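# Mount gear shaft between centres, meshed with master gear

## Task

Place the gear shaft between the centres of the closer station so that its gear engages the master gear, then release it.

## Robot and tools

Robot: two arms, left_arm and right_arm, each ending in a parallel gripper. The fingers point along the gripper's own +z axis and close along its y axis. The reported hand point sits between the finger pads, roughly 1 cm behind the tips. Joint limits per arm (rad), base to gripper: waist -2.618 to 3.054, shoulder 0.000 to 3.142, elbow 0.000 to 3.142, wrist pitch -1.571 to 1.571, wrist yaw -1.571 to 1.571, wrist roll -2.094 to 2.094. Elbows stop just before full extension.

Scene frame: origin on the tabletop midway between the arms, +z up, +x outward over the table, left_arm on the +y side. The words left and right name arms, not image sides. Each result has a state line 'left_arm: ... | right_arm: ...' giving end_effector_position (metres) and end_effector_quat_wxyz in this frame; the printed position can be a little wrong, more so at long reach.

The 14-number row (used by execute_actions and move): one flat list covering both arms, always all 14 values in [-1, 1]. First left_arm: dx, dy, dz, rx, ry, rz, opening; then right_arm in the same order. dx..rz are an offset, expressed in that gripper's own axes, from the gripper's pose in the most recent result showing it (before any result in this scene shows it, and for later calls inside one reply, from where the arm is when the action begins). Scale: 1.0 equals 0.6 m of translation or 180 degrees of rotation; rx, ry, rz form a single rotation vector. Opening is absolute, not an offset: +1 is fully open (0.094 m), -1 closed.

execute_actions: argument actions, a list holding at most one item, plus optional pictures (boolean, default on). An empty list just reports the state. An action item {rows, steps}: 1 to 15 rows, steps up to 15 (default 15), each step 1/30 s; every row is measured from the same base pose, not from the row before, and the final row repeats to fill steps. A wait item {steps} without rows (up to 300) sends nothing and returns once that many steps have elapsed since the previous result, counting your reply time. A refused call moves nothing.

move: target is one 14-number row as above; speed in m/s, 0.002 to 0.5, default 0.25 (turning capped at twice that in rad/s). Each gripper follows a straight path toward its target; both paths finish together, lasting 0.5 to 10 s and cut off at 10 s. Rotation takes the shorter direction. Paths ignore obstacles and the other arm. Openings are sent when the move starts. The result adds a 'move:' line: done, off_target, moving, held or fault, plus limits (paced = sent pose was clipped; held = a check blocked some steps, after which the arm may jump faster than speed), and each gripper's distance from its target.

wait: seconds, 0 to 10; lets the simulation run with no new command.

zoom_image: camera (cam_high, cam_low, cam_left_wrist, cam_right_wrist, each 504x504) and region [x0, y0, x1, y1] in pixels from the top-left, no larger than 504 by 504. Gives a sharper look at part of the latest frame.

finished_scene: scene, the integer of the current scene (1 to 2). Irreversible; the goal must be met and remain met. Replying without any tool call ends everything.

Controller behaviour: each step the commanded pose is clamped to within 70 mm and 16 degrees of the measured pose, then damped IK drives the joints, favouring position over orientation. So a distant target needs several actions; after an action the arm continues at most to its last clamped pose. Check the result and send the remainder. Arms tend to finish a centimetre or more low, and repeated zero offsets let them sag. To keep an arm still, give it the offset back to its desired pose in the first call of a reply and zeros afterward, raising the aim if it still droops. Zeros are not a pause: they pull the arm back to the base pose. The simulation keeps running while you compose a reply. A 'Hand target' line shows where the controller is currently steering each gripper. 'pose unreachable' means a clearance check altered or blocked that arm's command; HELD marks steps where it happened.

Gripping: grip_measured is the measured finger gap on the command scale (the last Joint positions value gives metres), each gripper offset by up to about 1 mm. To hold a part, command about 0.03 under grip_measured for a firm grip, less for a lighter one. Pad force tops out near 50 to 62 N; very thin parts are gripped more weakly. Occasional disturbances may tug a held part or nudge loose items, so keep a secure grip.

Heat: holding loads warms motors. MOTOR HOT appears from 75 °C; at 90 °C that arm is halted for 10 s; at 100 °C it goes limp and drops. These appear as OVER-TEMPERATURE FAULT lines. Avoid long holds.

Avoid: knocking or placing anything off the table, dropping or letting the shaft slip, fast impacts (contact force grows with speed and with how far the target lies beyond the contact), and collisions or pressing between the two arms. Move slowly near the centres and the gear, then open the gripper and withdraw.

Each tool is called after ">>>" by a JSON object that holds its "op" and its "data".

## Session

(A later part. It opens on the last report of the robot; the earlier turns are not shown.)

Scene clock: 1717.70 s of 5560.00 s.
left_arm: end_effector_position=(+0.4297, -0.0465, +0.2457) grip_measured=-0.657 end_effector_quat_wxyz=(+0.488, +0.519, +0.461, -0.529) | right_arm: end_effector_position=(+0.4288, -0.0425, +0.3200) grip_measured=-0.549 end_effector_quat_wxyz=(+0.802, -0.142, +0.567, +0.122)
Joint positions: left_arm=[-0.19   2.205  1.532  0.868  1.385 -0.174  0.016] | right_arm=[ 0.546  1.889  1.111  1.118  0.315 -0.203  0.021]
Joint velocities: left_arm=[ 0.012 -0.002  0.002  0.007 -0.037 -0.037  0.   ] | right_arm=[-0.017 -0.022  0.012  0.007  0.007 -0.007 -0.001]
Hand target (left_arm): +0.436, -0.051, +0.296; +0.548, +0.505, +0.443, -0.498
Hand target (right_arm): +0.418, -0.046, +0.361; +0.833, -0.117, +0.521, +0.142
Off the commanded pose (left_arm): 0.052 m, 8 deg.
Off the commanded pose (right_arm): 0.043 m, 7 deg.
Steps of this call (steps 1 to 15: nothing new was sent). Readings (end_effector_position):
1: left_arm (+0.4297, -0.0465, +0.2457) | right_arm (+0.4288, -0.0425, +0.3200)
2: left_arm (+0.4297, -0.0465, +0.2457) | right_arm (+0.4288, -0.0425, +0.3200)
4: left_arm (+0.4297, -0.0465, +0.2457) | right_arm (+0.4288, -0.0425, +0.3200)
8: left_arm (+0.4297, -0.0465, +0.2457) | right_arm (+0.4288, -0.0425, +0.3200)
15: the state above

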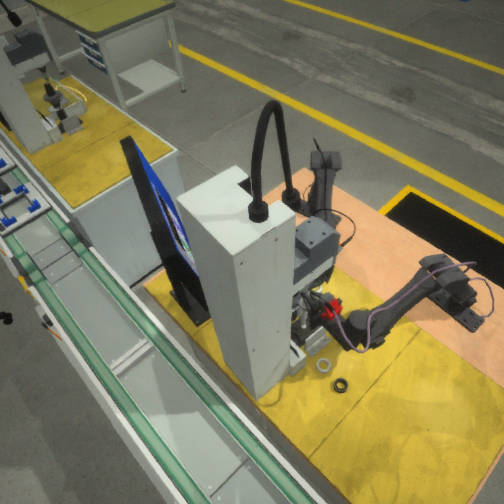

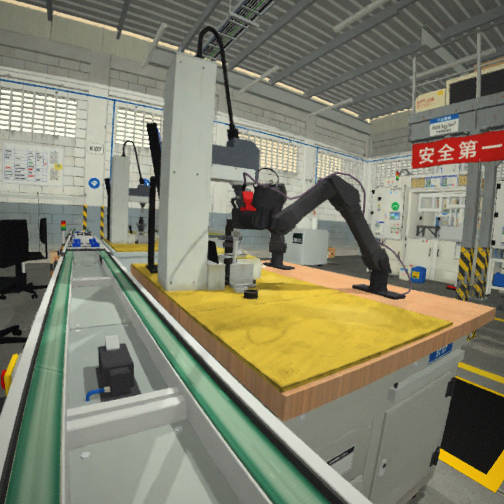

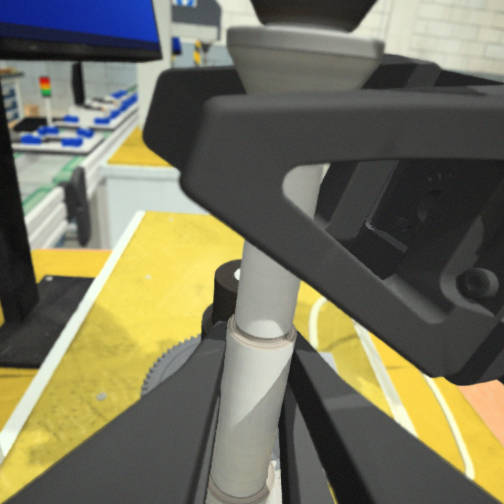

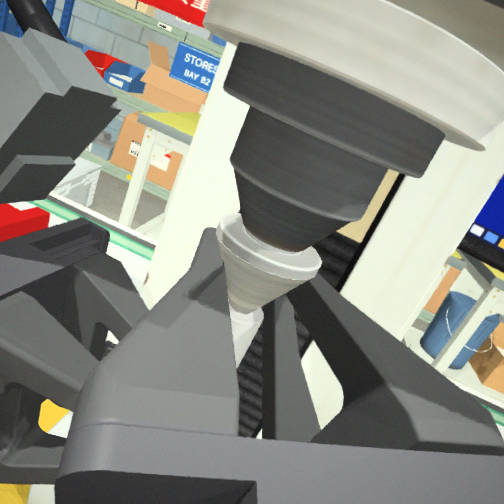

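>>> {"op": "execute_actions", "data": {"actions": [{"rows": [[-0.082,0.024,0.017,-0.028,-0.017,0.032,-0.70,-0.072,-0.003,0.006,0.004,-0.039,0.013,-0.55],[-0.082,0.024,0.018,-0.027,-0.017,0.032,-0.70,-0.072,-0.003,0.006,0.004,-0.039,0.013,-0.55],[-0.082,0.024,0.019,-0.026,-0.017,0.032,-0.70,-0.072,-0.003,0.006,0.004,-0.039,0.013,-0.55],[-0.082,0.024,0.020,-0.025,-0.017,0.032,-0.70,-0.072,-0.003,0.006,0.004,-0.039,0.013,-0.55],[-0.082,0.024,0.021,-0.024,-0.017,0.032,-0.70,-0.072,-0.003,0.006,0.004,-0.039,0.013,-0.55],[-0.082,0.024,0.022,-0.023,-0.017,0.032,-0.70,-0.072,-0.003,0.006,0.004,-0.039,0.013,-0.55],[-0.082,0.023,0.023,-0.022,-0.017,0.032,-0.70,-0.072,-0.003,0.006,0.004,-0.039,0.013,-0.55],[-0.082,0.022,0.024,-0.021,-0.017,0.032,-0.70,-0.072,-0.003,0.006,0.004,-0.039,0.013,-0.55],[-0.082,0.021,0.024,-0.020,-0.017,0.032,-0.70,-0.072,-0.003,0.006,0.004,-0.039,0.013,-0.55],[-0.082,0.020,0.024,-0.019,-0.017,0.032,-0.70,-0.072,-0.003,0.006,0.004,-0.039,0.013,-0.55]], "steps": 15}], "pictures": false}}

>>> {"op": "execute_actions", "data": {"actions": [{"steps": 15}]}}

>>> {"op": "zoom_image", "data": {"camera": "cam_high", "region": [288, 295, 328, 345]}}

Scene clock: 1729.23 s of 5560.00 s.
left_arm: end_effector_position=(+0.4285, -0.0464, +0.2455) grip_measured=-0.657 end_effector_quat_wxyz=(+0.479, +0.516, +0.465, -0.536) | right_arm: end_effector_position=(+0.4288, -0.0425, +0.3200) grip_measured=-0.549 end_effector_quat_wxyz=(+0.802, -0.142, +0.567, +0.122)
Joint positions: left_arm=[-0.19   2.205  1.532  0.869  1.392 -0.197  0.016] | right_arm=[ 0.546  1.889  1.111  1.118  0.315 -0.203  0.021]
Joint velocities: left_arm=[-0.027 -0.012  0.002 -0.007 -0.051 -0.022 -0.   ] | right_arm=[-0.022 -0.007 -0.007 -0.037 -0.051 -0.022 -0.001]
Hand target (left_arm): +0.432, -0.056, +0.297; +0.540, +0.512, +0.436, -0.506
Hand target (right_arm): +0.418, -0.046, +0.361; +0.833, -0.117, +0.521, +0.142
Off the commanded pose (left_arm): 0.053 m, 9 deg.
Off the commanded pose (right_arm): 0.043 m, 7 deg.
Steps of this call (steps 1 to 90: nothing new was sent; then 8.03 s passed at rest; steps 91 to 105: all 15 steps of this action). Readings (end_effector_position):
91: left_arm (+0.4297, -0.0465, +0.2457) | right_arm (+0.4288, -0.0425, +0.3200)
92: left_arm (+0.4297, -0.0465, +0.2457) | right_arm (+0.4288, -0.0425, +0.3200)
94: left_arm (+0.4295, -0.0465, +0.2456) | right_arm (+0.4288, -0.0425, +0.3200)
98: left_arm (+0.4291, -0.0464, +0.2456) | right_arm (+0.4288, -0.0425, +0.3200)
105: the state above

Scene clock: 1729.73 s of 5560.00 s.
left_arm: end_effector_position=(+0.4282, -0.0464, +0.2455) grip_measured=-0.657 end_effector_quat_wxyz=(+0.478, +0.515, +0.466, -0.537) | right_arm: end_effector_position=(+0.4288, -0.0425, +0.3200) grip_measured=-0.549 end_effector_quat_wxyz=(+0.802, -0.142, +0.567, +0.122)
Joint positions: left_arm=[-0.19   2.205  1.532  0.869  1.393 -0.202  0.016] | right_arm=[ 0.546  1.889  1.111  1.118  0.315 -0.203  0.021]
Joint velocities: left_arm=[ 0.002  0.002 -0.012  0.007 -0.007  0.022  0.001] | right_arm=[ 0.002  0.002 -0.012  0.022 -0.066  0.022 -0.   ]
Hand target (left_arm): +0.432, -0.056, +0.297; +0.540, +0.512, +0.436, -0.506
Hand target (right_arm): +0.418, -0.046, +0.361; +0.833, -0.117, +0.521, +0.142
Off the commanded pose (left_arm): 0.053 m, 9 deg.
Off the commanded pose (right_arm): 0.043 m, 7 deg.
Steps of this call (steps 1 to 15: nothing new was sent). Readings (end_effector_position):
1: left_arm (+0.4284, -0.0464, +0.2455) | right_arm (+0.4288, -0.0425, +0.3200)
2: left_arm (+0.4283, -0.0464, +0.2454) | right_arm (+0.4288, -0.0425, +0.3200)
4: left_arm (+0.4283, -0.0464, +0.2454) | right_arm (+0.4288, -0.0425, +0.3200)
8: left_arm (+0.4283, -0.0464, +0.2455) | right_arm (+0.4288, -0.0425, +0.3200)
15: the state above

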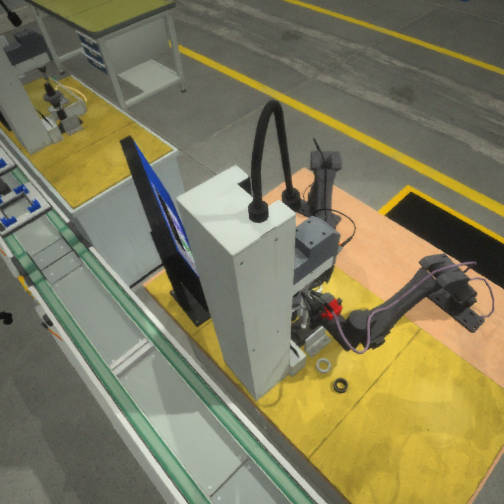

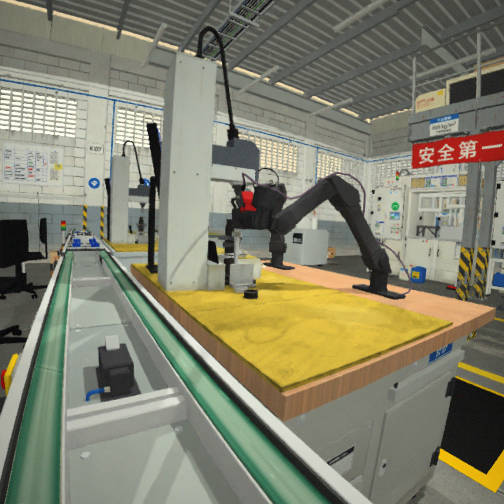

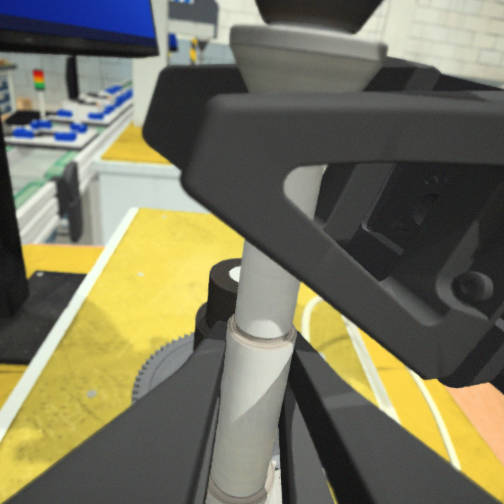

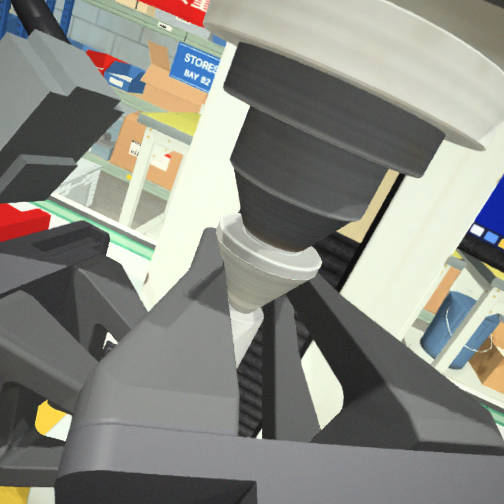

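Region (288, 295, 328, 345) of cam_high's 504x504 image, scaled by 10.080, with more detail than that image has; it fills the left 403 columns of this view, and the rest is white.

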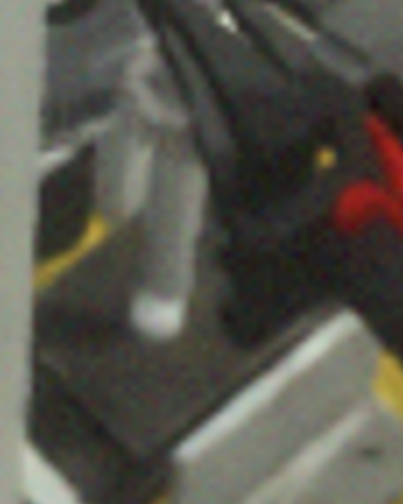

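>>> {"op": "execute_actions", "data": {"actions": [{"rows": [[-0.083,0.022,0.022,-0.019,-0.019,0.041,-0.70,-0.071,-0.003,0.006,0.004,-0.038,0.013,-0.55],[-0.083,0.022,0.021,-0.019,-0.020,0.041,-0.70,-0.0695,-0.003,0.006,0.004,-0.037,0.013,-0.55],[-0.083,0.022,0.020,-0.019,-0.021,0.041,-0.70,-0.068,-0.003,0.005,0.004,-0.036,0.013,-0.55],[-0.083,0.022,0.019,-0.019,-0.022,0.041,-0.70,-0.0665,-0.003,0.005,0.004,-0.035,0.013,-0.55],[-0.083,0.022,0.018,-0.019,-0.022,0.041,-0.70,-0.065,-0.003,0.004,0.004,-0.034,0.013,-0.55],[-0.083,0.022,0.018,-0.019,-0.022,0.041,-0.70,-0.0635,-0.003,0.004,0.004,-0.033,0.013,-0.55],[-0.083,0.022,0.018,-0.019,-0.022,0.041,-0.70,-0.062,-0.003,0.003,0.004,-0.032,0.013,-0.55],[-0.083,0.022,0.018,-0.019,-0.022,0.041,-0.70,-0.0605,-0.003,0.003,0.004,-0.031,0.013,-0.55],[-0.083,0.022,0.018,-0.019,-0.022,0.041,-0.70,-0.059,-0.003,0.002,0.004,-0.030,0.013,-0.55],[-0.083,0.022,0.018,-0.019,-0.022,0.041,-0.70,-0.0575,-0.003,0.002,0.004,-0.030,0.013,-0.55],[-0.083,0.022,0.018,-0.019,-0.022,0.041,-0.70,-0.056,-0.003,0.002,0.004,-0.030,0.013,-0.55]], "steps": 15}], "pictures": false}}

>>> {"op": "execute_actions", "data": {"actions": [{"steps": 15}]}}

>>> {"op": "zoom_image", "data": {"camera": "cam_high", "region": [288, 295, 328, 345]}}

Scene clock: 1750.80 s of 5560.00 s.
left_arm: end_effector_position=(+0.4274, -0.0463, +0.2457) grip_measured=-0.657 end_effector_quat_wxyz=(+0.475, +0.513, +0.465, -0.543) | right_arm: end_effector_position=(+0.4288, -0.0426, +0.3200) grip_measured=-0.549 end_effector_quat_wxyz=(+0.802, -0.141, +0.567, +0.121)
Joint positions: left_arm=[-0.19   2.216  1.532  0.928  1.398 -0.258  0.016] | right_arm=[ 0.546  1.889  1.111  1.118  0.315 -0.203  0.021]
Joint velocities: left_arm=[-0.007  0.022  0.007 -0.007  0.022 -0.095 -0.   ] | right_arm=[ 0.022  0.002  0.002  0.037 -0.007 -0.051 -0.001]
Hand target (left_arm): +0.433, -0.053, +0.297; +0.541, +0.511, +0.431, -0.510
Hand target (right_arm): +0.419, -0.046, +0.352; +0.826, -0.119, +0.533, +0.141
Off the commanded pose (left_arm): 0.053 m, 9 deg.
Off the commanded pose (right_arm): 0.034 m, 6 deg.
Steps of this call (steps 1 to 90: nothing new was sent; then 17.57 s passed at rest; steps 91 to 105: all 15 steps of this action). Readings (end_effector_position):
91: left_arm (+0.4281, -0.0463, +0.2457) | right_arm (+0.4288, -0.0425, +0.3200)
92: left_arm (+0.4280, -0.0463, +0.2456) | right_arm (+0.4288, -0.0425, +0.3200)
94: left_arm (+0.4278, -0.0463, +0.2455) | right_arm (+0.4288, -0.0426, +0.3200)
98: left_arm (+0.4276, -0.0463, +0.2457) | right_arm (+0.4288, -0.0426, +0.3200)
105: the state above

Scene clock: 1751.30 s of 5560.00 s.
left_arm: end_effector_position=(+0.4273, -0.0463, +0.2458) grip_measured=-0.657 end_effector_quat_wxyz=(+0.475, +0.513, +0.465, -0.544) | right_arm: end_effector_position=(+0.4288, -0.0426, +0.3200) grip_measured=-0.549 end_effector_quat_wxyz=(+0.802, -0.141, +0.567, +0.122)
Joint positions: left_arm=[-0.19   2.217  1.532  0.935  1.399 -0.265  0.016] | right_arm=[ 0.546  1.889  1.111  1.118  0.315 -0.203  0.021]
Joint velocities: left_arm=[-0.007  0.012 -0.012  0.007  0.007 -0.037 -0.   ] | right_arm=[-0.017 -0.012  0.007 -0.007  0.007 -0.051  0.   ]
Hand target (left_arm): +0.433, -0.053, +0.297; +0.541, +0.511, +0.431, -0.510
Hand target (right_arm): +0.419, -0.046, +0.352; +0.826, -0.119, +0.533, +0.141
Off the commanded pose (left_arm): 0.053 m, 10 deg.
Off the commanded pose (right_arm): 0.034 m, 6 deg.
Steps of this call (steps 1 to 15: nothing new was sent). Readings (end_effector_position):
1: left_arm (+0.4275, -0.0463, +0.2457) | right_arm (+0.4288, -0.0426, +0.3200)
2: left_arm (+0.4275, -0.0463, +0.2456) | right_arm (+0.4288, -0.0426, +0.3200)
4: left_arm (+0.4274, -0.0463, +0.2458) | right_arm (+0.4288, -0.0426, +0.3200)
8: left_arm (+0.4274, -0.0463, +0.2458) | right_arm (+0.4288, -0.0426, +0.3200)
15: the state above

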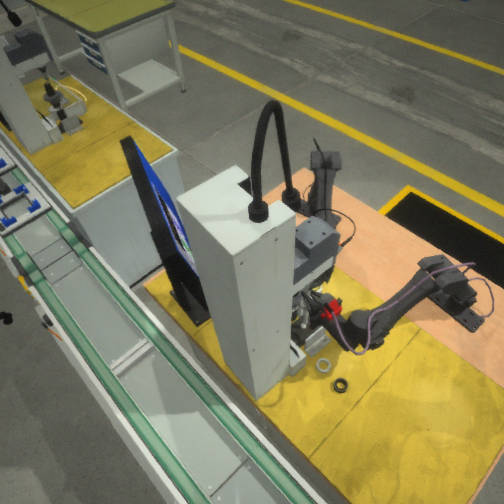

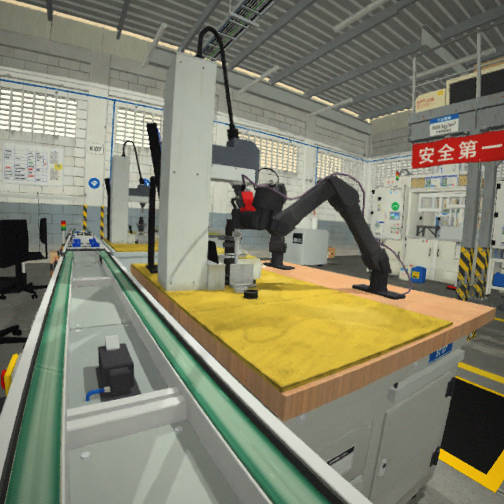

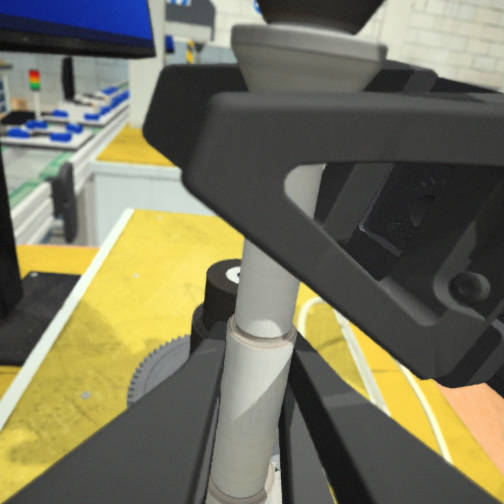

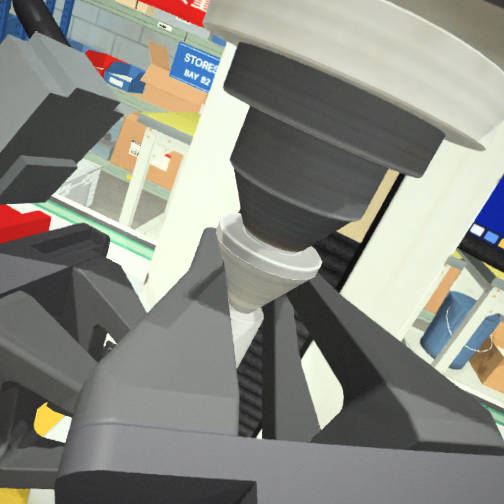

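Region (288, 295, 328, 345) of cam_high's 504x504 image, scaled by 10.080, with more detail than that image has; it fills the left 403 columns of this view, and the rest is white.

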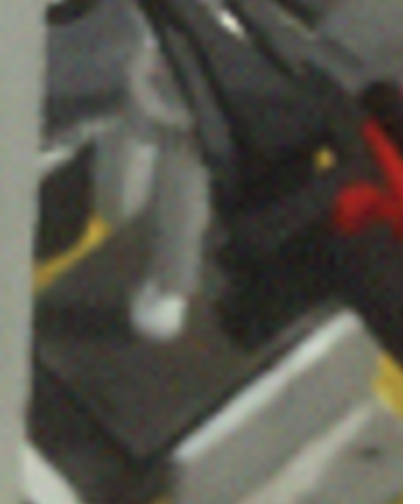

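>>> {"op": "execute_actions", "data": {"actions": [{"rows": [[-0.082,0.0235,0.018,-0.0205,-0.021,0.044,-0.70,-0.055,-0.003,0.002,0.004,-0.029,0.013,-0.55],[-0.081,0.0235,0.018,-0.0205,-0.021,0.044,-0.70,-0.054,-0.003,0.002,0.004,-0.029,0.013,-0.55],[-0.080,0.0235,0.018,-0.0205,-0.021,0.044,-0.70,-0.053,-0.003,0.002,0.004,-0.028,0.013,-0.55],[-0.079,0.0235,0.018,-0.0205,-0.021,0.044,-0.70,-0.052,-0.003,0.001,0.004,-0.028,0.013,-0.55],[-0.078,0.0235,0.018,-0.0205,-0.021,0.044,-0.70,-0.051,-0.003,0.001,0.004,-0.027,0.013,-0.55],[-0.077,0.0235,0.018,-0.0205,-0.021,0.044,-0.70,-0.050,-0.003,0.001,0.004,-0.027,0.013,-0.55],[-0.076,0.0235,0.018,-0.0205,-0.021,0.044,-0.70,-0.049,-0.003,0.000,0.004,-0.026,0.013,-0.55],[-0.075,0.0235,0.018,-0.0205,-0.021,0.044,-0.70,-0.048,-0.003,0.000,0.004,-0.026,0.013,-0.55],[-0.074,0.0235,0.018,-0.0205,-0.021,0.044,-0.70,-0.047,-0.003,0.000,0.004,-0.025,0.013,-0.55],[-0.073,0.0235,0.018,-0.0205,-0.021,0.044,-0.70,-0.046,-0.003,0.000,0.004,-0.025,0.013,-0.55],[-0.072,0.0235,0.018,-0.0205,-0.021,0.044,-0.70,-0.046,-0.003,0.000,0.004,-0.025,0.013,-0.55]], "steps": 15}], "pictures": false}}

>>> {"op": "execute_actions", "data": {"actions": [{"steps": 15}]}}

>>> {"op": "zoom_image", "data": {"camera": "cam_high", "region": [288, 295, 328, 345]}}

Scene clock: 1771.60 s of 5560.00 s.
left_arm: end_effector_position=(+0.4275, -0.0463, +0.2453) grip_measured=-0.657 end_effector_quat_wxyz=(+0.477, +0.513, +0.462, -0.544) | right_arm: end_effector_position=(+0.4289, -0.0426, +0.3199) grip_measured=-0.549 end_effector_quat_wxyz=(+0.802, -0.141, +0.568, +0.122)
Joint positions: left_arm=[-0.19   2.226  1.532  0.975  1.399 -0.29   0.016] | right_arm=[ 0.546  1.889  1.111  1.117  0.315 -0.2    0.021]
Joint velocities: left_arm=[-0.002  0.027 -0.012  0.007 -0.051 -0.037 -0.   ] | right_arm=[-0.002 -0.017  0.007 -0.081 -0.007  0.007  0.   ]
Hand target (left_arm): +0.435, -0.053, +0.290; +0.541, +0.510, +0.430, -0.512
Hand target (right_arm): +0.420, -0.046, +0.346; +0.822, -0.120, +0.539, +0.140
Off the commanded pose (left_arm): 0.047 m, 9 deg.
Off the commanded pose (right_arm): 0.028 m, 5 deg.
Steps of this call (steps 1 to 90: nothing new was sent; then 16.80 s passed at rest; steps 91 to 105: all 15 steps of this action). Readings (end_effector_position):
91: left_arm (+0.4273, -0.0463, +0.2457) | right_arm (+0.4288, -0.0426, +0.3200)
92: left_arm (+0.4273, -0.0463, +0.2455) | right_arm (+0.4288, -0.0426, +0.3200)
94: left_arm (+0.4273, -0.0463, +0.2454) | right_arm (+0.4288, -0.0426, +0.3200)
98: left_arm (+0.4273, -0.0463, +0.2455) | right_arm (+0.4289, -0.0426, +0.3199)
105: the state above

Scene clock: 1772.10 s of 5560.00 s.
left_arm: end_effector_position=(+0.4274, -0.0463, +0.2453) grip_measured=-0.657 end_effector_quat_wxyz=(+0.477, +0.513, +0.462, -0.544) | right_arm: end_effector_position=(+0.4289, -0.0426, +0.3199) grip_measured=-0.549 end_effector_quat_wxyz=(+0.802, -0.141, +0.568, +0.122)
Joint positions: left_arm=[-0.19   2.227  1.532  0.98   1.399 -0.294  0.016] | right_arm=[ 0.546  1.889  1.111  1.117  0.315 -0.2    0.021]
Joint velocities: left_arm=[ 0.007 -0.007  0.002  0.022  0.007  0.007  0.001] | right_arm=[-0.002  0.017 -0.012  0.007 -0.081  0.051 -0.001]
Hand target (left_arm): +0.435, -0.053, +0.290; +0.541, +0.510, +0.430, -0.512
Hand target (right_arm): +0.420, -0.046, +0.346; +0.822, -0.120, +0.539, +0.140
Off the commanded pose (left_arm): 0.047 m, 9 deg.
Off the commanded pose (right_arm): 0.028 m, 5 deg.
Steps of this call (steps 1 to 15: nothing new was sent). Readings (end_effector_position):
1: left_arm (+0.4275, -0.0463, +0.2453) | right_arm (+0.4289, -0.0426, +0.3199)
2: left_arm (+0.4274, -0.0463, +0.2453) | right_arm (+0.4289, -0.0426, +0.3199)
4: left_arm (+0.4275, -0.0463, +0.2453) | right_arm (+0.4289, -0.0426, +0.3199)
8: left_arm (+0.4274, -0.0463, +0.2454) | right_arm (+0.4289, -0.0426, +0.3199)
15: the state above

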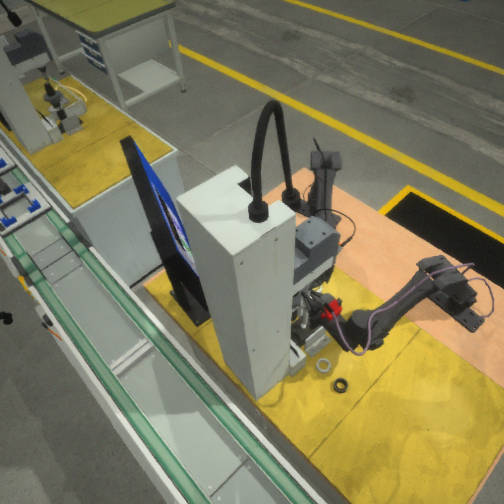

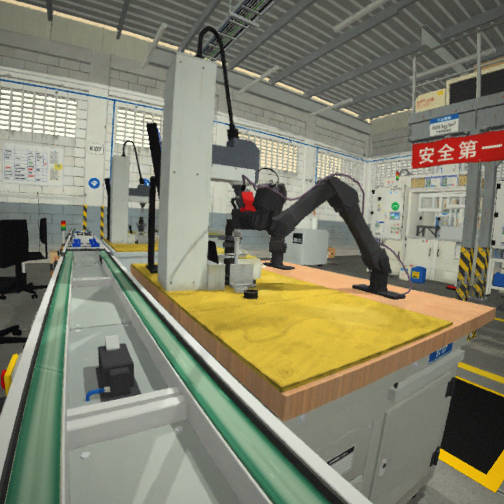

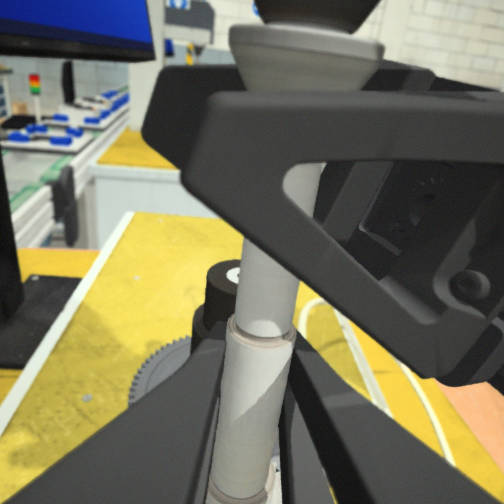

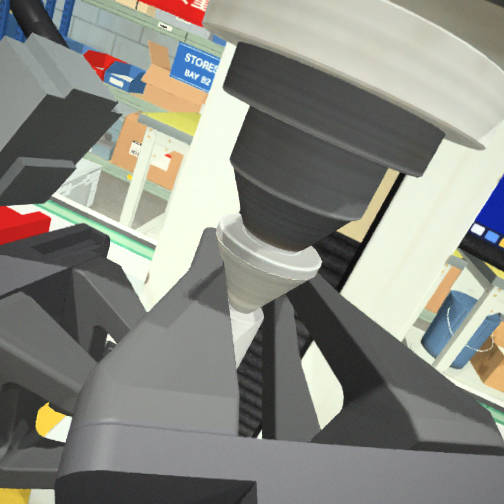

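Region (288, 295, 328, 345) of cam_high's 504x504 image, scaled by 10.080, with more detail than that image has; it fills the left 403 columns of this view, and the rest is white.

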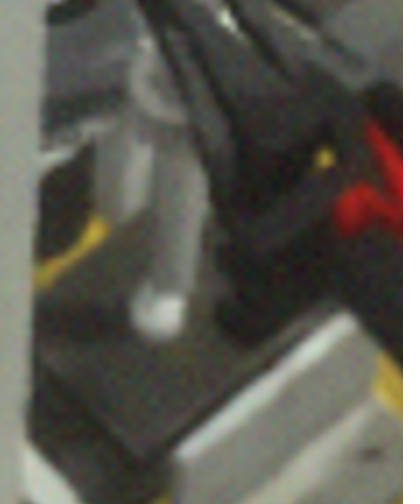

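>>> {"op": "execute_actions", "data": {"actions": [{"rows": [[-0.073,0.0235,0.018,-0.020,-0.0195,0.042,-0.70,-0.046,-0.003,0.000,0.004,-0.025,0.012,-0.55],[-0.073,0.0235,0.018,-0.0205,-0.019,0.0425,-0.70,-0.046,-0.003,0.000,0.004,-0.025,0.012,-0.55],[-0.073,0.0235,0.018,-0.021,-0.0185,0.043,-0.70,-0.046,-0.003,0.000,0.004,-0.025,0.012,-0.55],[-0.073,0.0235,0.018,-0.0215,-0.018,0.0435,-0.70,-0.046,-0.003,0.000,0.004,-0.025,0.012,-0.55],[-0.073,0.0235,0.018,-0.022,-0.0175,0.044,-0.70,-0.046,-0.003,0.000,0.004,-0.025,0.012,-0.55],[-0.073,0.0235,0.018,-0.022,-0.017,0.0445,-0.70,-0.046,-0.003,0.000,0.004,-0.025,0.012,-0.55],[-0.073,0.0235,0.018,-0.022,-0.0165,0.045,-0.70,-0.046,-0.003,0.000,0.004,-0.025,0.012,-0.55],[-0.073,0.0235,0.018,-0.022,-0.016,0.045,-0.70,-0.046,-0.003,0.000,0.004,-0.025,0.012,-0.55]], "steps": 15}], "pictures": false}}

>>> {"op": "execute_actions", "data": {"actions": [{"steps": 15}], "pictures": false}}

Scene clock: 1791.97 s of 5560.00 s.
left_arm: end_effector_position=(+0.4281, -0.0464, +0.2451) grip_measured=-0.657 end_effector_quat_wxyz=(+0.481, +0.514, +0.460, -0.541) | right_arm: end_effector_position=(+0.4289, -0.0426, +0.3198) grip_measured=-0.549 end_effector_quat_wxyz=(+0.802, -0.141, +0.568, +0.122)
Joint positions: left_arm=[-0.19   2.227  1.532  0.977  1.396 -0.28   0.016] | right_arm=[ 0.546  1.889  1.111  1.117  0.315 -0.2    0.021]
Joint velocities: left_arm=[-0.002  0.012 -0.002  0.037 -0.051 -0.066  0.   ] | right_arm=[ 0.007  0.012  0.002 -0.007 -0.051 -0.037 -0.001]
Hand target (left_arm): +0.435, -0.053, +0.290; +0.543, +0.513, +0.429, -0.508
Hand target (right_arm): +0.421, -0.046, +0.346; +0.822, -0.120, +0.539, +0.139
Off the commanded pose (left_arm): 0.047 m, 9 deg.
Off the commanded pose (right_arm): 0.028 m, 5 deg.
Steps of this call (steps 1 to 90: nothing new was sent; then 16.37 s passed at rest; steps 91 to 105: all 15 steps of this action). Readings (end_effector_position):
91: left_arm (+0.4274, -0.0463, +0.2454) | right_arm (+0.4289, -0.0426, +0.3199)
92: left_arm (+0.4274, -0.0463, +0.2454) | right_arm (+0.4289, -0.0426, +0.3199)
94: left_arm (+0.4274, -0.0463, +0.2454) | right_arm (+0.4289, -0.0426, +0.3199)
98: left_arm (+0.4276, -0.0463, +0.2453) | right_arm (+0.4289, -0.0426, +0.3199)
105: the state above

Scene clock: 1792.47 s of 5560.00 s.
left_arm: end_effector_position=(+0.4281, -0.0464, +0.2451) grip_measured=-0.657 end_effector_quat_wxyz=(+0.482, +0.515, +0.459, -0.541) | right_arm: end_effector_position=(+0.4289, -0.0426, +0.3198) grip_measured=-0.549 end_effector_quat_wxyz=(+0.802, -0.141, +0.568, +0.122)
Joint positions: left_arm=[-0.19   2.227  1.532  0.977  1.395 -0.278  0.016] | right_arm=[ 0.546  1.889  1.111  1.117  0.315 -0.2    0.021]
Joint velocities: left_arm=[ 0.002  0.012 -0.007  0.037 -0.037  0.037  0.   ] | right_arm=[-0.002 -0.002  0.017  0.051 -0.066  0.066 -0.   ]
Hand target (left_arm): +0.435, -0.053, +0.290; +0.543, +0.513, +0.430, -0.508
Hand target (right_arm): +0.421, -0.046, +0.346; +0.822, -0.120, +0.539, +0.139
Off the commanded pose (left_arm): 0.047 m, 9 deg.
Off the commanded pose (right_arm): 0.028 m, 5 deg.
Steps of this call (steps 1 to 15: nothing new was sent). Readings (end_effector_position):
1: left_arm (+0.4281, -0.0464, +0.2451) | right_arm (+0.4289, -0.0426, +0.3198)
2: left_arm (+0.4281, -0.0464, +0.2451) | right_arm (+0.4289, -0.0426, +0.3198)
4: left_arm (+0.4281, -0.0464, +0.2451) | right_arm (+0.4289, -0.0426, +0.3198)
8: left_arm (+0.4281, -0.0464, +0.2451) | right_arm (+0.4289, -0.0426, +0.3198)
15: the state above

>>> {"op": "execute_actions", "data": {"actions": [{"rows": [[-0.073,0.0225,0.018,-0.021,-0.016,0.042,-0.70,-0.045,-0.003,0.000,0.004,-0.025,0.012,-0.55],[-0.072,0.0225,0.018,-0.021,-0.016,0.043,-0.70,-0.044,-0.003,0.000,0.004,-0.024,0.012,-0.55],[-0.071,0.0225,0.018,-0.021,-0.016,0.044,-0.70,-0.043,-0.003,0.000,0.004,-0.024,0.012,-0.55],[-0.070,0.0225,0.018,-0.021,-0.016,0.044,-0.70,-0.042,-0.003,-0.001,0.004,-0.023,0.012,-0.55],[-0.069,0.0225,0.018,-0.021,-0.016,0.044,-0.70,-0.041,-0.003,-0.001,0.004,-0.023,0.012,-0.55],[-0.068,0.0225,0.018,-0.021,-0.016,0.044,-0.70,-0.040,-0.003,-0.001,0.004,-0.022,0.012,-0.55],[-0.067,0.0225,0.018,-0.021,-0.016,0.044,-0.70,-0.039,-0.003,-0.001,0.004,-0.022,0.012,-0.55],[-0.066,0.0225,0.018,-0.021,-0.016,0.044,-0.70,-0.038,-0.003,-0.002,0.004,-0.021,0.012,-0.55],[-0.065,0.0225,0.018,-0.021,-0.016,0.044,-0.70,-0.037,-0.003,-0.002,0.004,-0.021,0.012,-0.55],[-0.064,0.0225,0.018,-0.021,-0.016,0.044,-0.70,-0.036,-0.003,-0.002,0.004,-0.020,0.012,-0.55]], "steps": 15}], "pictures": false}}

>>> {"op": "execute_actions", "data": {"actions": [{"steps": 15}]}}

>>> {"op": "zoom_image", "data": {"camera": "cam_high", "region": [288, 295, 328, 345]}}

Scene clock: 1804.87 s of 5560.00 s.
left_arm: end_effector_position=(+0.4288, -0.0465, +0.2452) grip_measured=-0.657 end_effector_quat_wxyz=(+0.486, +0.516, +0.457, -0.537) | right_arm: end_effector_position=(+0.4290, -0.0426, +0.3196) grip_measured=-0.549 end_effector_quat_wxyz=(+0.801, -0.140, +0.568, +0.123)
Joint positions: left_arm=[-0.19   2.227  1.532  0.975  1.391 -0.264  0.016] | right_arm=[ 0.546  1.889  1.111  1.116  0.316 -0.198  0.021]
Joint velocities: left_arm=[ 0.012  0.002  0.002 -0.11  -0.022  0.007  0.   ] | right_arm=[-0.007 -0.007  0.002 -0.022 -0.037  0.066  0.   ]
Hand target (left_arm): +0.435, -0.054, +0.285; +0.545, +0.515, +0.427, -0.505
Hand target (right_arm): +0.422, -0.046, +0.340; +0.817, -0.121, +0.546, +0.138
Off the commanded pose (left_arm): 0.042 m, 8 deg.
Off the commanded pose (right_arm): 0.022 m, 4 deg.
Steps of this call (steps 1 to 90: nothing new was sent; then 8.90 s passed at rest; steps 91 to 105: all 15 steps of this action). Readings (end_effector_position):
91: left_arm (+0.4281, -0.0464, +0.2451) | right_arm (+0.4289, -0.0426, +0.3198)
92: left_arm (+0.4282, -0.0464, +0.2451) | right_arm (+0.4289, -0.0426, +0.3198)
94: left_arm (+0.4283, -0.0464, +0.2451) | right_arm (+0.4289, -0.0427, +0.3197)
98: left_arm (+0.4285, -0.0464, +0.2452) | right_arm (+0.4290, -0.0426, +0.3197)
105: the state above

Scene clock: 1805.37 s of 5560.00 s.
left_arm: end_effector_position=(+0.4288, -0.0465, +0.2451) grip_measured=-0.657 end_effector_quat_wxyz=(+0.487, +0.517, +0.456, -0.536) | right_arm: end_effector_position=(+0.4290, -0.0426, +0.3196) grip_measured=-0.549 end_effector_quat_wxyz=(+0.801, -0.140, +0.568, +0.123)
Joint positions: left_arm=[-0.19   2.227  1.532  0.975  1.391 -0.262  0.016] | right_arm=[ 0.546  1.889  1.111  1.116  0.316 -0.198  0.021]
Joint velocities: left_arm=[-0.002 -0.017  0.012 -0.022 -0.007 -0.066 -0.001] | right_arm=[-0.007 -0.012  0.012 -0.037  0.007  0.051 -0.   ]
Hand target (left_arm): +0.435, -0.054, +0.285; +0.545, +0.515, +0.427, -0.505
Hand target (right_arm): +0.422, -0.046, +0.340; +0.817, -0.121, +0.546, +0.138
Off the commanded pose (left_arm): 0.042 m, 8 deg.
Off the commanded pose (right_arm): 0.022 m, 4 deg.
Steps of this call (steps 1 to 15: nothing new was sent). Readings (end_effector_position):
1: left_arm (+0.4288, -0.0465, +0.2452) | right_arm (+0.4290, -0.0426, +0.3196)
2: left_arm (+0.4288, -0.0465, +0.2452) | right_arm (+0.4290, -0.0426, +0.3196)
4: left_arm (+0.4288, -0.0465, +0.2451) | right_arm (+0.4290, -0.0426, +0.3196)
8: left_arm (+0.4288, -0.0465, +0.2451) | right_arm (+0.4290, -0.0426, +0.3196)
15: the state above

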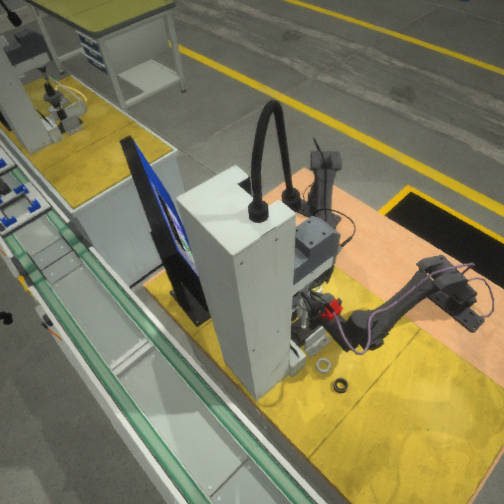

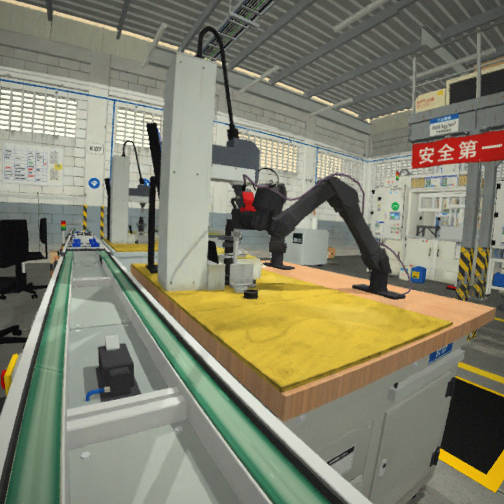

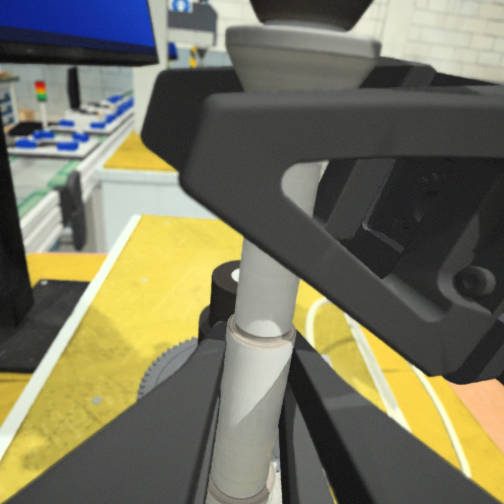

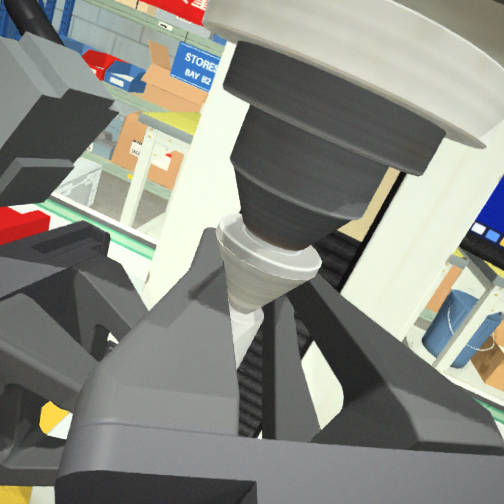

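Region (288, 295, 328, 345) of cam_high's 504x504 image, scaled by 10.080, with more detail than that image has; it fills the left 403 columns of this view, and the rest is white.

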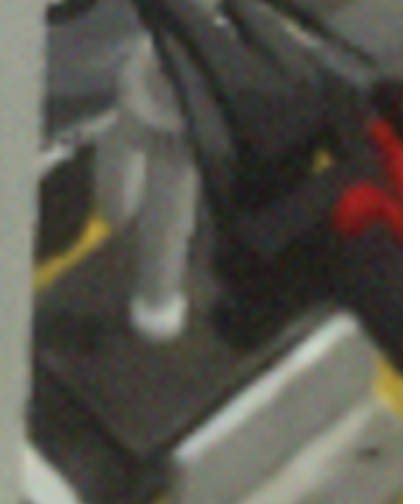

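>>> {"op": "execute_actions", "data": {"actions": [{"rows": [[-0.065,0.0215,0.016,-0.020,-0.016,0.039,-0.70,-0.038,-0.003,-0.002,0.004,-0.021,0.011,-0.55],[-0.066,0.0215,0.013,-0.020,-0.016,0.039,-0.70,-0.040,-0.003,-0.001,0.004,-0.022,0.011,-0.55],[-0.067,0.0215,0.010,-0.020,-0.016,0.039,-0.70,-0.042,-0.003,-0.001,0.004,-0.023,0.011,-0.55],[-0.068,0.0215,0.007,-0.020,-0.016,0.039,-0.70,-0.044,-0.003,0.000,0.004,-0.024,0.011,-0.55],[-0.069,0.0215,0.004,-0.020,-0.016,0.039,-0.70,-0.046,-0.003,0.000,0.004,-0.025,0.011,-0.55],[-0.070,0.0215,0.001,-0.020,-0.016,0.039,-0.70,-0.048,-0.003,0.001,0.004,-0.026,0.011,-0.55],[-0.071,0.0215,-0.002,-0.020,-0.016,0.039,-0.70,-0.050,-0.003,0.001,0.004,-0.027,0.011,-0.55],[-0.072,0.0215,-0.005,-0.020,-0.016,0.039,-0.70,-0.052,-0.003,0.002,0.004,-0.028,0.011,-0.55],[-0.072,0.0215,-0.008,-0.020,-0.016,0.039,-0.70,-0.054,-0.003,0.002,0.004,-0.029,0.011,-0.55],[-0.072,0.0215,-0.010,-0.020,-0.016,0.039,-0.70,-0.056,-0.003,0.002,0.004,-0.030,0.011,-0.55],[-0.072,0.0215,-0.012,-0.020,-0.016,0.039,-0.70,-0.056,-0.003,0.002,0.004,-0.030,0.011,-0.55]], "steps": 15}], "pictures": false}}

>>> {"op": "execute_actions", "data": {"actions": [{"steps": 15}], "pictures": false}}

Scene clock: 1827.70 s of 5560.00 s.
left_arm: end_effector_position=(+0.4279, -0.0460, +0.2451) grip_measured=-0.657 end_effector_quat_wxyz=(+0.480, +0.514, +0.460, -0.542) | right_arm: end_effector_position=(+0.4288, -0.0425, +0.3196) grip_measured=-0.549 end_effector_quat_wxyz=(+0.801, -0.140, +0.568, +0.123)
Joint positions: left_arm=[-0.189  2.227  1.532  0.979  1.398 -0.283  0.016] | right_arm=[ 0.547  1.889  1.111  1.116  0.317 -0.198  0.021]
Joint velocities: left_arm=[-0.007 -0.007  0.002  0.022 -0.022 -0.081  0.001] | right_arm=[-0.002  0.002 -0.027  0.007 -0.007  0.051 -0.   ]
Hand target (left_arm): +0.437, -0.037, +0.289; +0.544, +0.516, +0.429, -0.503
Hand target (right_arm): +0.420, -0.046, +0.351; +0.826, -0.119, +0.534, +0.140
Off the commanded pose (left_arm): 0.046 m, 9 deg.
Off the commanded pose (right_arm): 0.034 m, 6 deg.
Steps of this call (steps 1 to 90: nothing new was sent; then 18.83 s passed at rest; steps 91 to 105: all 15 steps of this action). Readings (end_effector_position):
91: left_arm (+0.4288, -0.0465, +0.2451) | right_arm (+0.4290, -0.0426, +0.3196)
92: left_arm (+0.4288, -0.0465, +0.2451) | right_arm (+0.4290, -0.0426, +0.3196)
94: left_arm (+0.4288, -0.0465, +0.2451) | right_arm (+0.4290, -0.0426, +0.3196)
98: left_arm (+0.4285, -0.0464, +0.2452) | right_arm (+0.4290, -0.0426, +0.3196)
105: the state above

Scene clock: 1828.20 s of 5560.00 s.
left_arm: end_effector_position=(+0.4277, -0.0460, +0.2451) grip_measured=-0.657 end_effector_quat_wxyz=(+0.479, +0.514, +0.460, -0.543) | right_arm: end_effector_position=(+0.4288, -0.0425, +0.3195) grip_measured=-0.549 end_effector_quat_wxyz=(+0.801, -0.140, +0.568, +0.123)
Joint positions: left_arm=[-0.189  2.227  1.532  0.979  1.399 -0.287  0.016] | right_arm=[ 0.547  1.889  1.111  1.116  0.317 -0.198  0.021]
Joint velocities: left_arm=[ 0.002 -0.002  0.017  0.007 -0.007  0.022  0.001] | right_arm=[-0.022  0.002  0.007 -0.037 -0.037  0.051 -0.   ]
Hand target (left_arm): +0.437, -0.037, +0.289; +0.544, +0.516, +0.429, -0.503
Hand target (right_arm): +0.420, -0.046, +0.351; +0.826, -0.119, +0.534, +0.140
Off the commanded pose (left_arm): 0.046 m, 10 deg.
Off the commanded pose (right_arm): 0.034 m, 6 deg.
Steps of this call (steps 1 to 15: nothing new was sent). Readings (end_effector_position):
1: left_arm (+0.4278, -0.0460, +0.2451) | right_arm (+0.4288, -0.0425, +0.3195)
2: left_arm (+0.4278, -0.0460, +0.2451) | right_arm (+0.4288, -0.0425, +0.3195)
4: left_arm (+0.4277, -0.0460, +0.2451) | right_arm (+0.4288, -0.0425, +0.3195)
8: left_arm (+0.4277, -0.0460, +0.2451) | right_arm (+0.4288, -0.0425, +0.3195)
15: the state above

>>> {"op": "execute_actions", "data": {"actions": [{"rows": [[-0.072,0.0235,-0.012,-0.022,-0.0155,0.0455,-0.70,-0.056,-0.003,0.002,0.004,-0.030,0.011,-0.55],[-0.072,0.0235,-0.013,-0.022,-0.015,0.0455,-0.70,-0.056,-0.003,0.002,0.004,-0.030,0.011,-0.55],[-0.072,0.0235,-0.014,-0.022,-0.0145,0.0455,-0.70,-0.056,-0.003,0.002,0.004,-0.030,0.011,-0.55],[-0.072,0.0235,-0.015,-0.022,-0.014,0.0455,-0.70,-0.056,-0.003,0.002,0.004,-0.030,0.011,-0.55],[-0.072,0.0235,-0.016,-0.022,-0.0135,0.0455,-0.70,-0.056,-0.003,0.002,0.004,-0.030,0.011,-0.55],[-0.072,0.0235,-0.017,-0.022,-0.013,0.0455,-0.70,-0.056,-0.003,0.002,0.004,-0.030,0.011,-0.55],[-0.072,0.0235,-0.018,-0.022,-0.0125,0.0455,-0.70,-0.056,-0.003,0.002,0.004,-0.030,0.011,-0.55],[-0.072,0.0235,-0.019,-0.022,-0.012,0.0455,-0.70,-0.056,-0.003,0.002,0.004,-0.030,0.011,-0.55],[-0.072,0.0235,-0.020,-0.022,-0.0115,0.0455,-0.70,-0.056,-0.003,0.002,0.004,-0.030,0.011,-0.55],[-0.072,0.0235,-0.020,-0.022,-0.011,0.0455,-0.70,-0.056,-0.003,0.002,0.004,-0.030,0.011,-0.55]], "steps": 15}], "pictures": false}}

>>> {"op": "execute_actions", "data": {"actions": [{"steps": 15}]}}

>>> {"op": "zoom_image", "data": {"camera": "cam_high", "region": [288, 295, 328, 345]}}

Scene clock: 1842.93 s of 5560.00 s.
left_arm: end_effector_position=(+0.4277, -0.0457, +0.2430) grip_measured=-0.657 end_effector_quat_wxyz=(+0.477, +0.515, +0.462, -0.543) | right_arm: end_effector_position=(+0.4293, -0.0425, +0.3180) grip_measured=-0.549 end_effector_quat_wxyz=(+0.800, -0.140, +0.571, +0.121)
Joint positions: left_arm=[-0.188  2.227  1.532  0.959  1.403 -0.271  0.016] | right_arm=[ 0.547  1.889  1.111  1.109  0.32  -0.198  0.021]
Joint velocities: left_arm=[ 0.007 -0.002  0.007 -0.037  0.022  0.095  0.002] | right_arm=[-0.002 -0.012 -0.002 -0.037  0.051  0.007 -0.001]
Hand target (left_arm): +0.439, -0.032, +0.288; +0.541, +0.520, +0.433, -0.500
Hand target (right_arm): +0.419, -0.046, +0.351; +0.825, -0.119, +0.534, +0.139
Off the commanded pose (left_arm): 0.049 m, 10 deg.
Off the commanded pose (right_arm): 0.035 m, 6 deg.
Steps of this call (steps 1 to 90: nothing new was sent; then 11.23 s passed at rest; steps 91 to 105: all 15 steps of this action). Readings (end_effector_position):
91: left_arm (+0.4277, -0.0460, +0.2451) | right_arm (+0.4289, -0.0426, +0.3195)
92: left_arm (+0.4277, -0.0460, +0.2451) | right_arm (+0.4289, -0.0426, +0.3195)
94: left_arm (+0.4276, -0.0460, +0.2450) | right_arm (+0.4289, -0.0426, +0.3195)
98: left_arm (+0.4277, -0.0458, +0.2445) | right_arm (+0.4290, -0.0425, +0.3192)
105: the state above

Scene clock: 1843.43 s of 5560.00 s.
left_arm: end_effector_position=(+0.4277, -0.0457, +0.2426) grip_measured=-0.657 end_effector_quat_wxyz=(+0.477, +0.515, +0.462, -0.542) | right_arm: end_effector_position=(+0.4294, -0.0425, +0.3176) grip_measured=-0.549 end_effector_quat_wxyz=(+0.799, -0.140, +0.572, +0.121)
Joint positions: left_arm=[-0.188  2.227  1.532  0.955  1.404 -0.266  0.016] | right_arm=[ 0.548  1.889  1.111  1.108  0.323 -0.198  0.021]
Joint velocities: left_arm=[-0.002 -0.007  0.007 -0.007 -0.022  0.022  0.   ] | right_arm=[-0.007 -0.012 -0.022 -0.037 -0.022 -0.081 -0.001]
Hand target (left_arm): +0.439, -0.032, +0.288; +0.541, +0.520, +0.433, -0.500
Hand target (right_arm): +0.420, -0.046, +0.351; +0.826, -0.119, +0.534, +0.139
Off the commanded pose (left_arm): 0.049 m, 10 deg.
Off the commanded pose (right_arm): 0.036 m, 6 deg.
Steps of this call (steps 1 to 15: nothing new was sent). Readings (end_effector_position):
1: left_arm (+0.4277, -0.0457, +0.2429) | right_arm (+0.4292, -0.0424, +0.3179)
2: left_arm (+0.4277, -0.0457, +0.2428) | right_arm (+0.4293, -0.0425, +0.3178)
4: left_arm (+0.4277, -0.0457, +0.2427) | right_arm (+0.4293, -0.0424, +0.3177)
8: left_arm (+0.4277, -0.0457, +0.2426) | right_arm (+0.4293, -0.0425, +0.3176)
15: the state above

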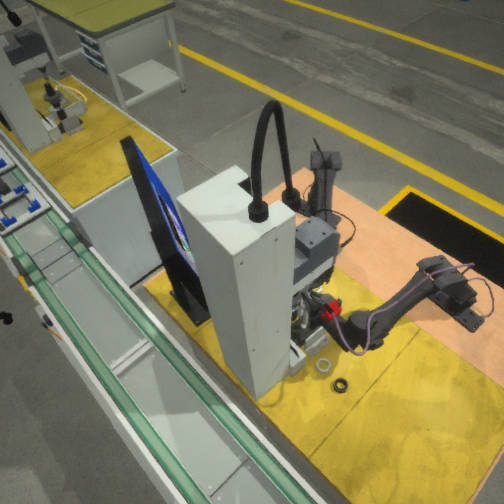

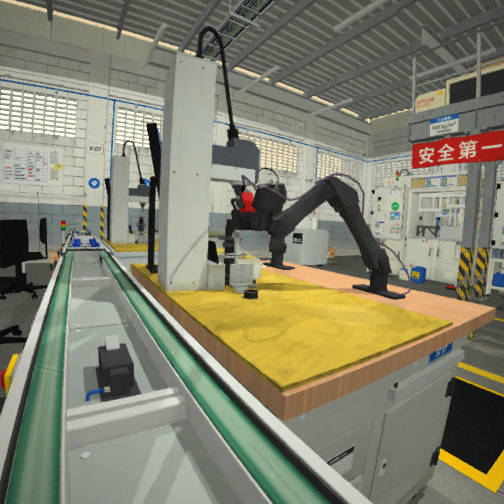

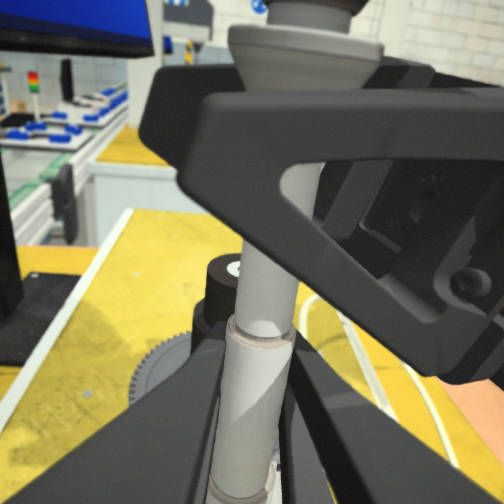

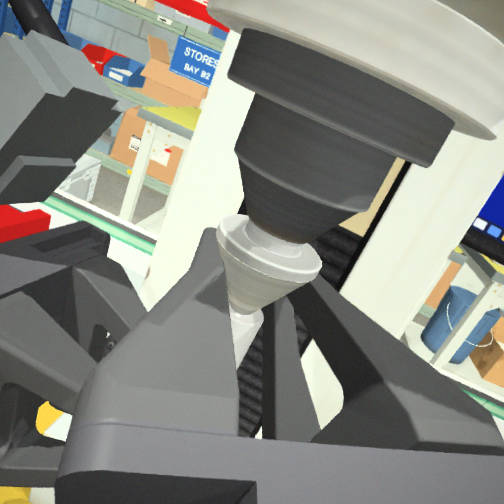

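Region (288, 295, 328, 345) of cam_high's 504x504 image, scaled by 10.080, with more detail than that image has; it fills the left 403 columns of this view, and the rest is white.

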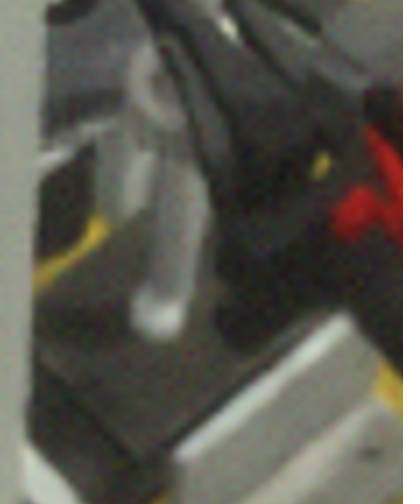

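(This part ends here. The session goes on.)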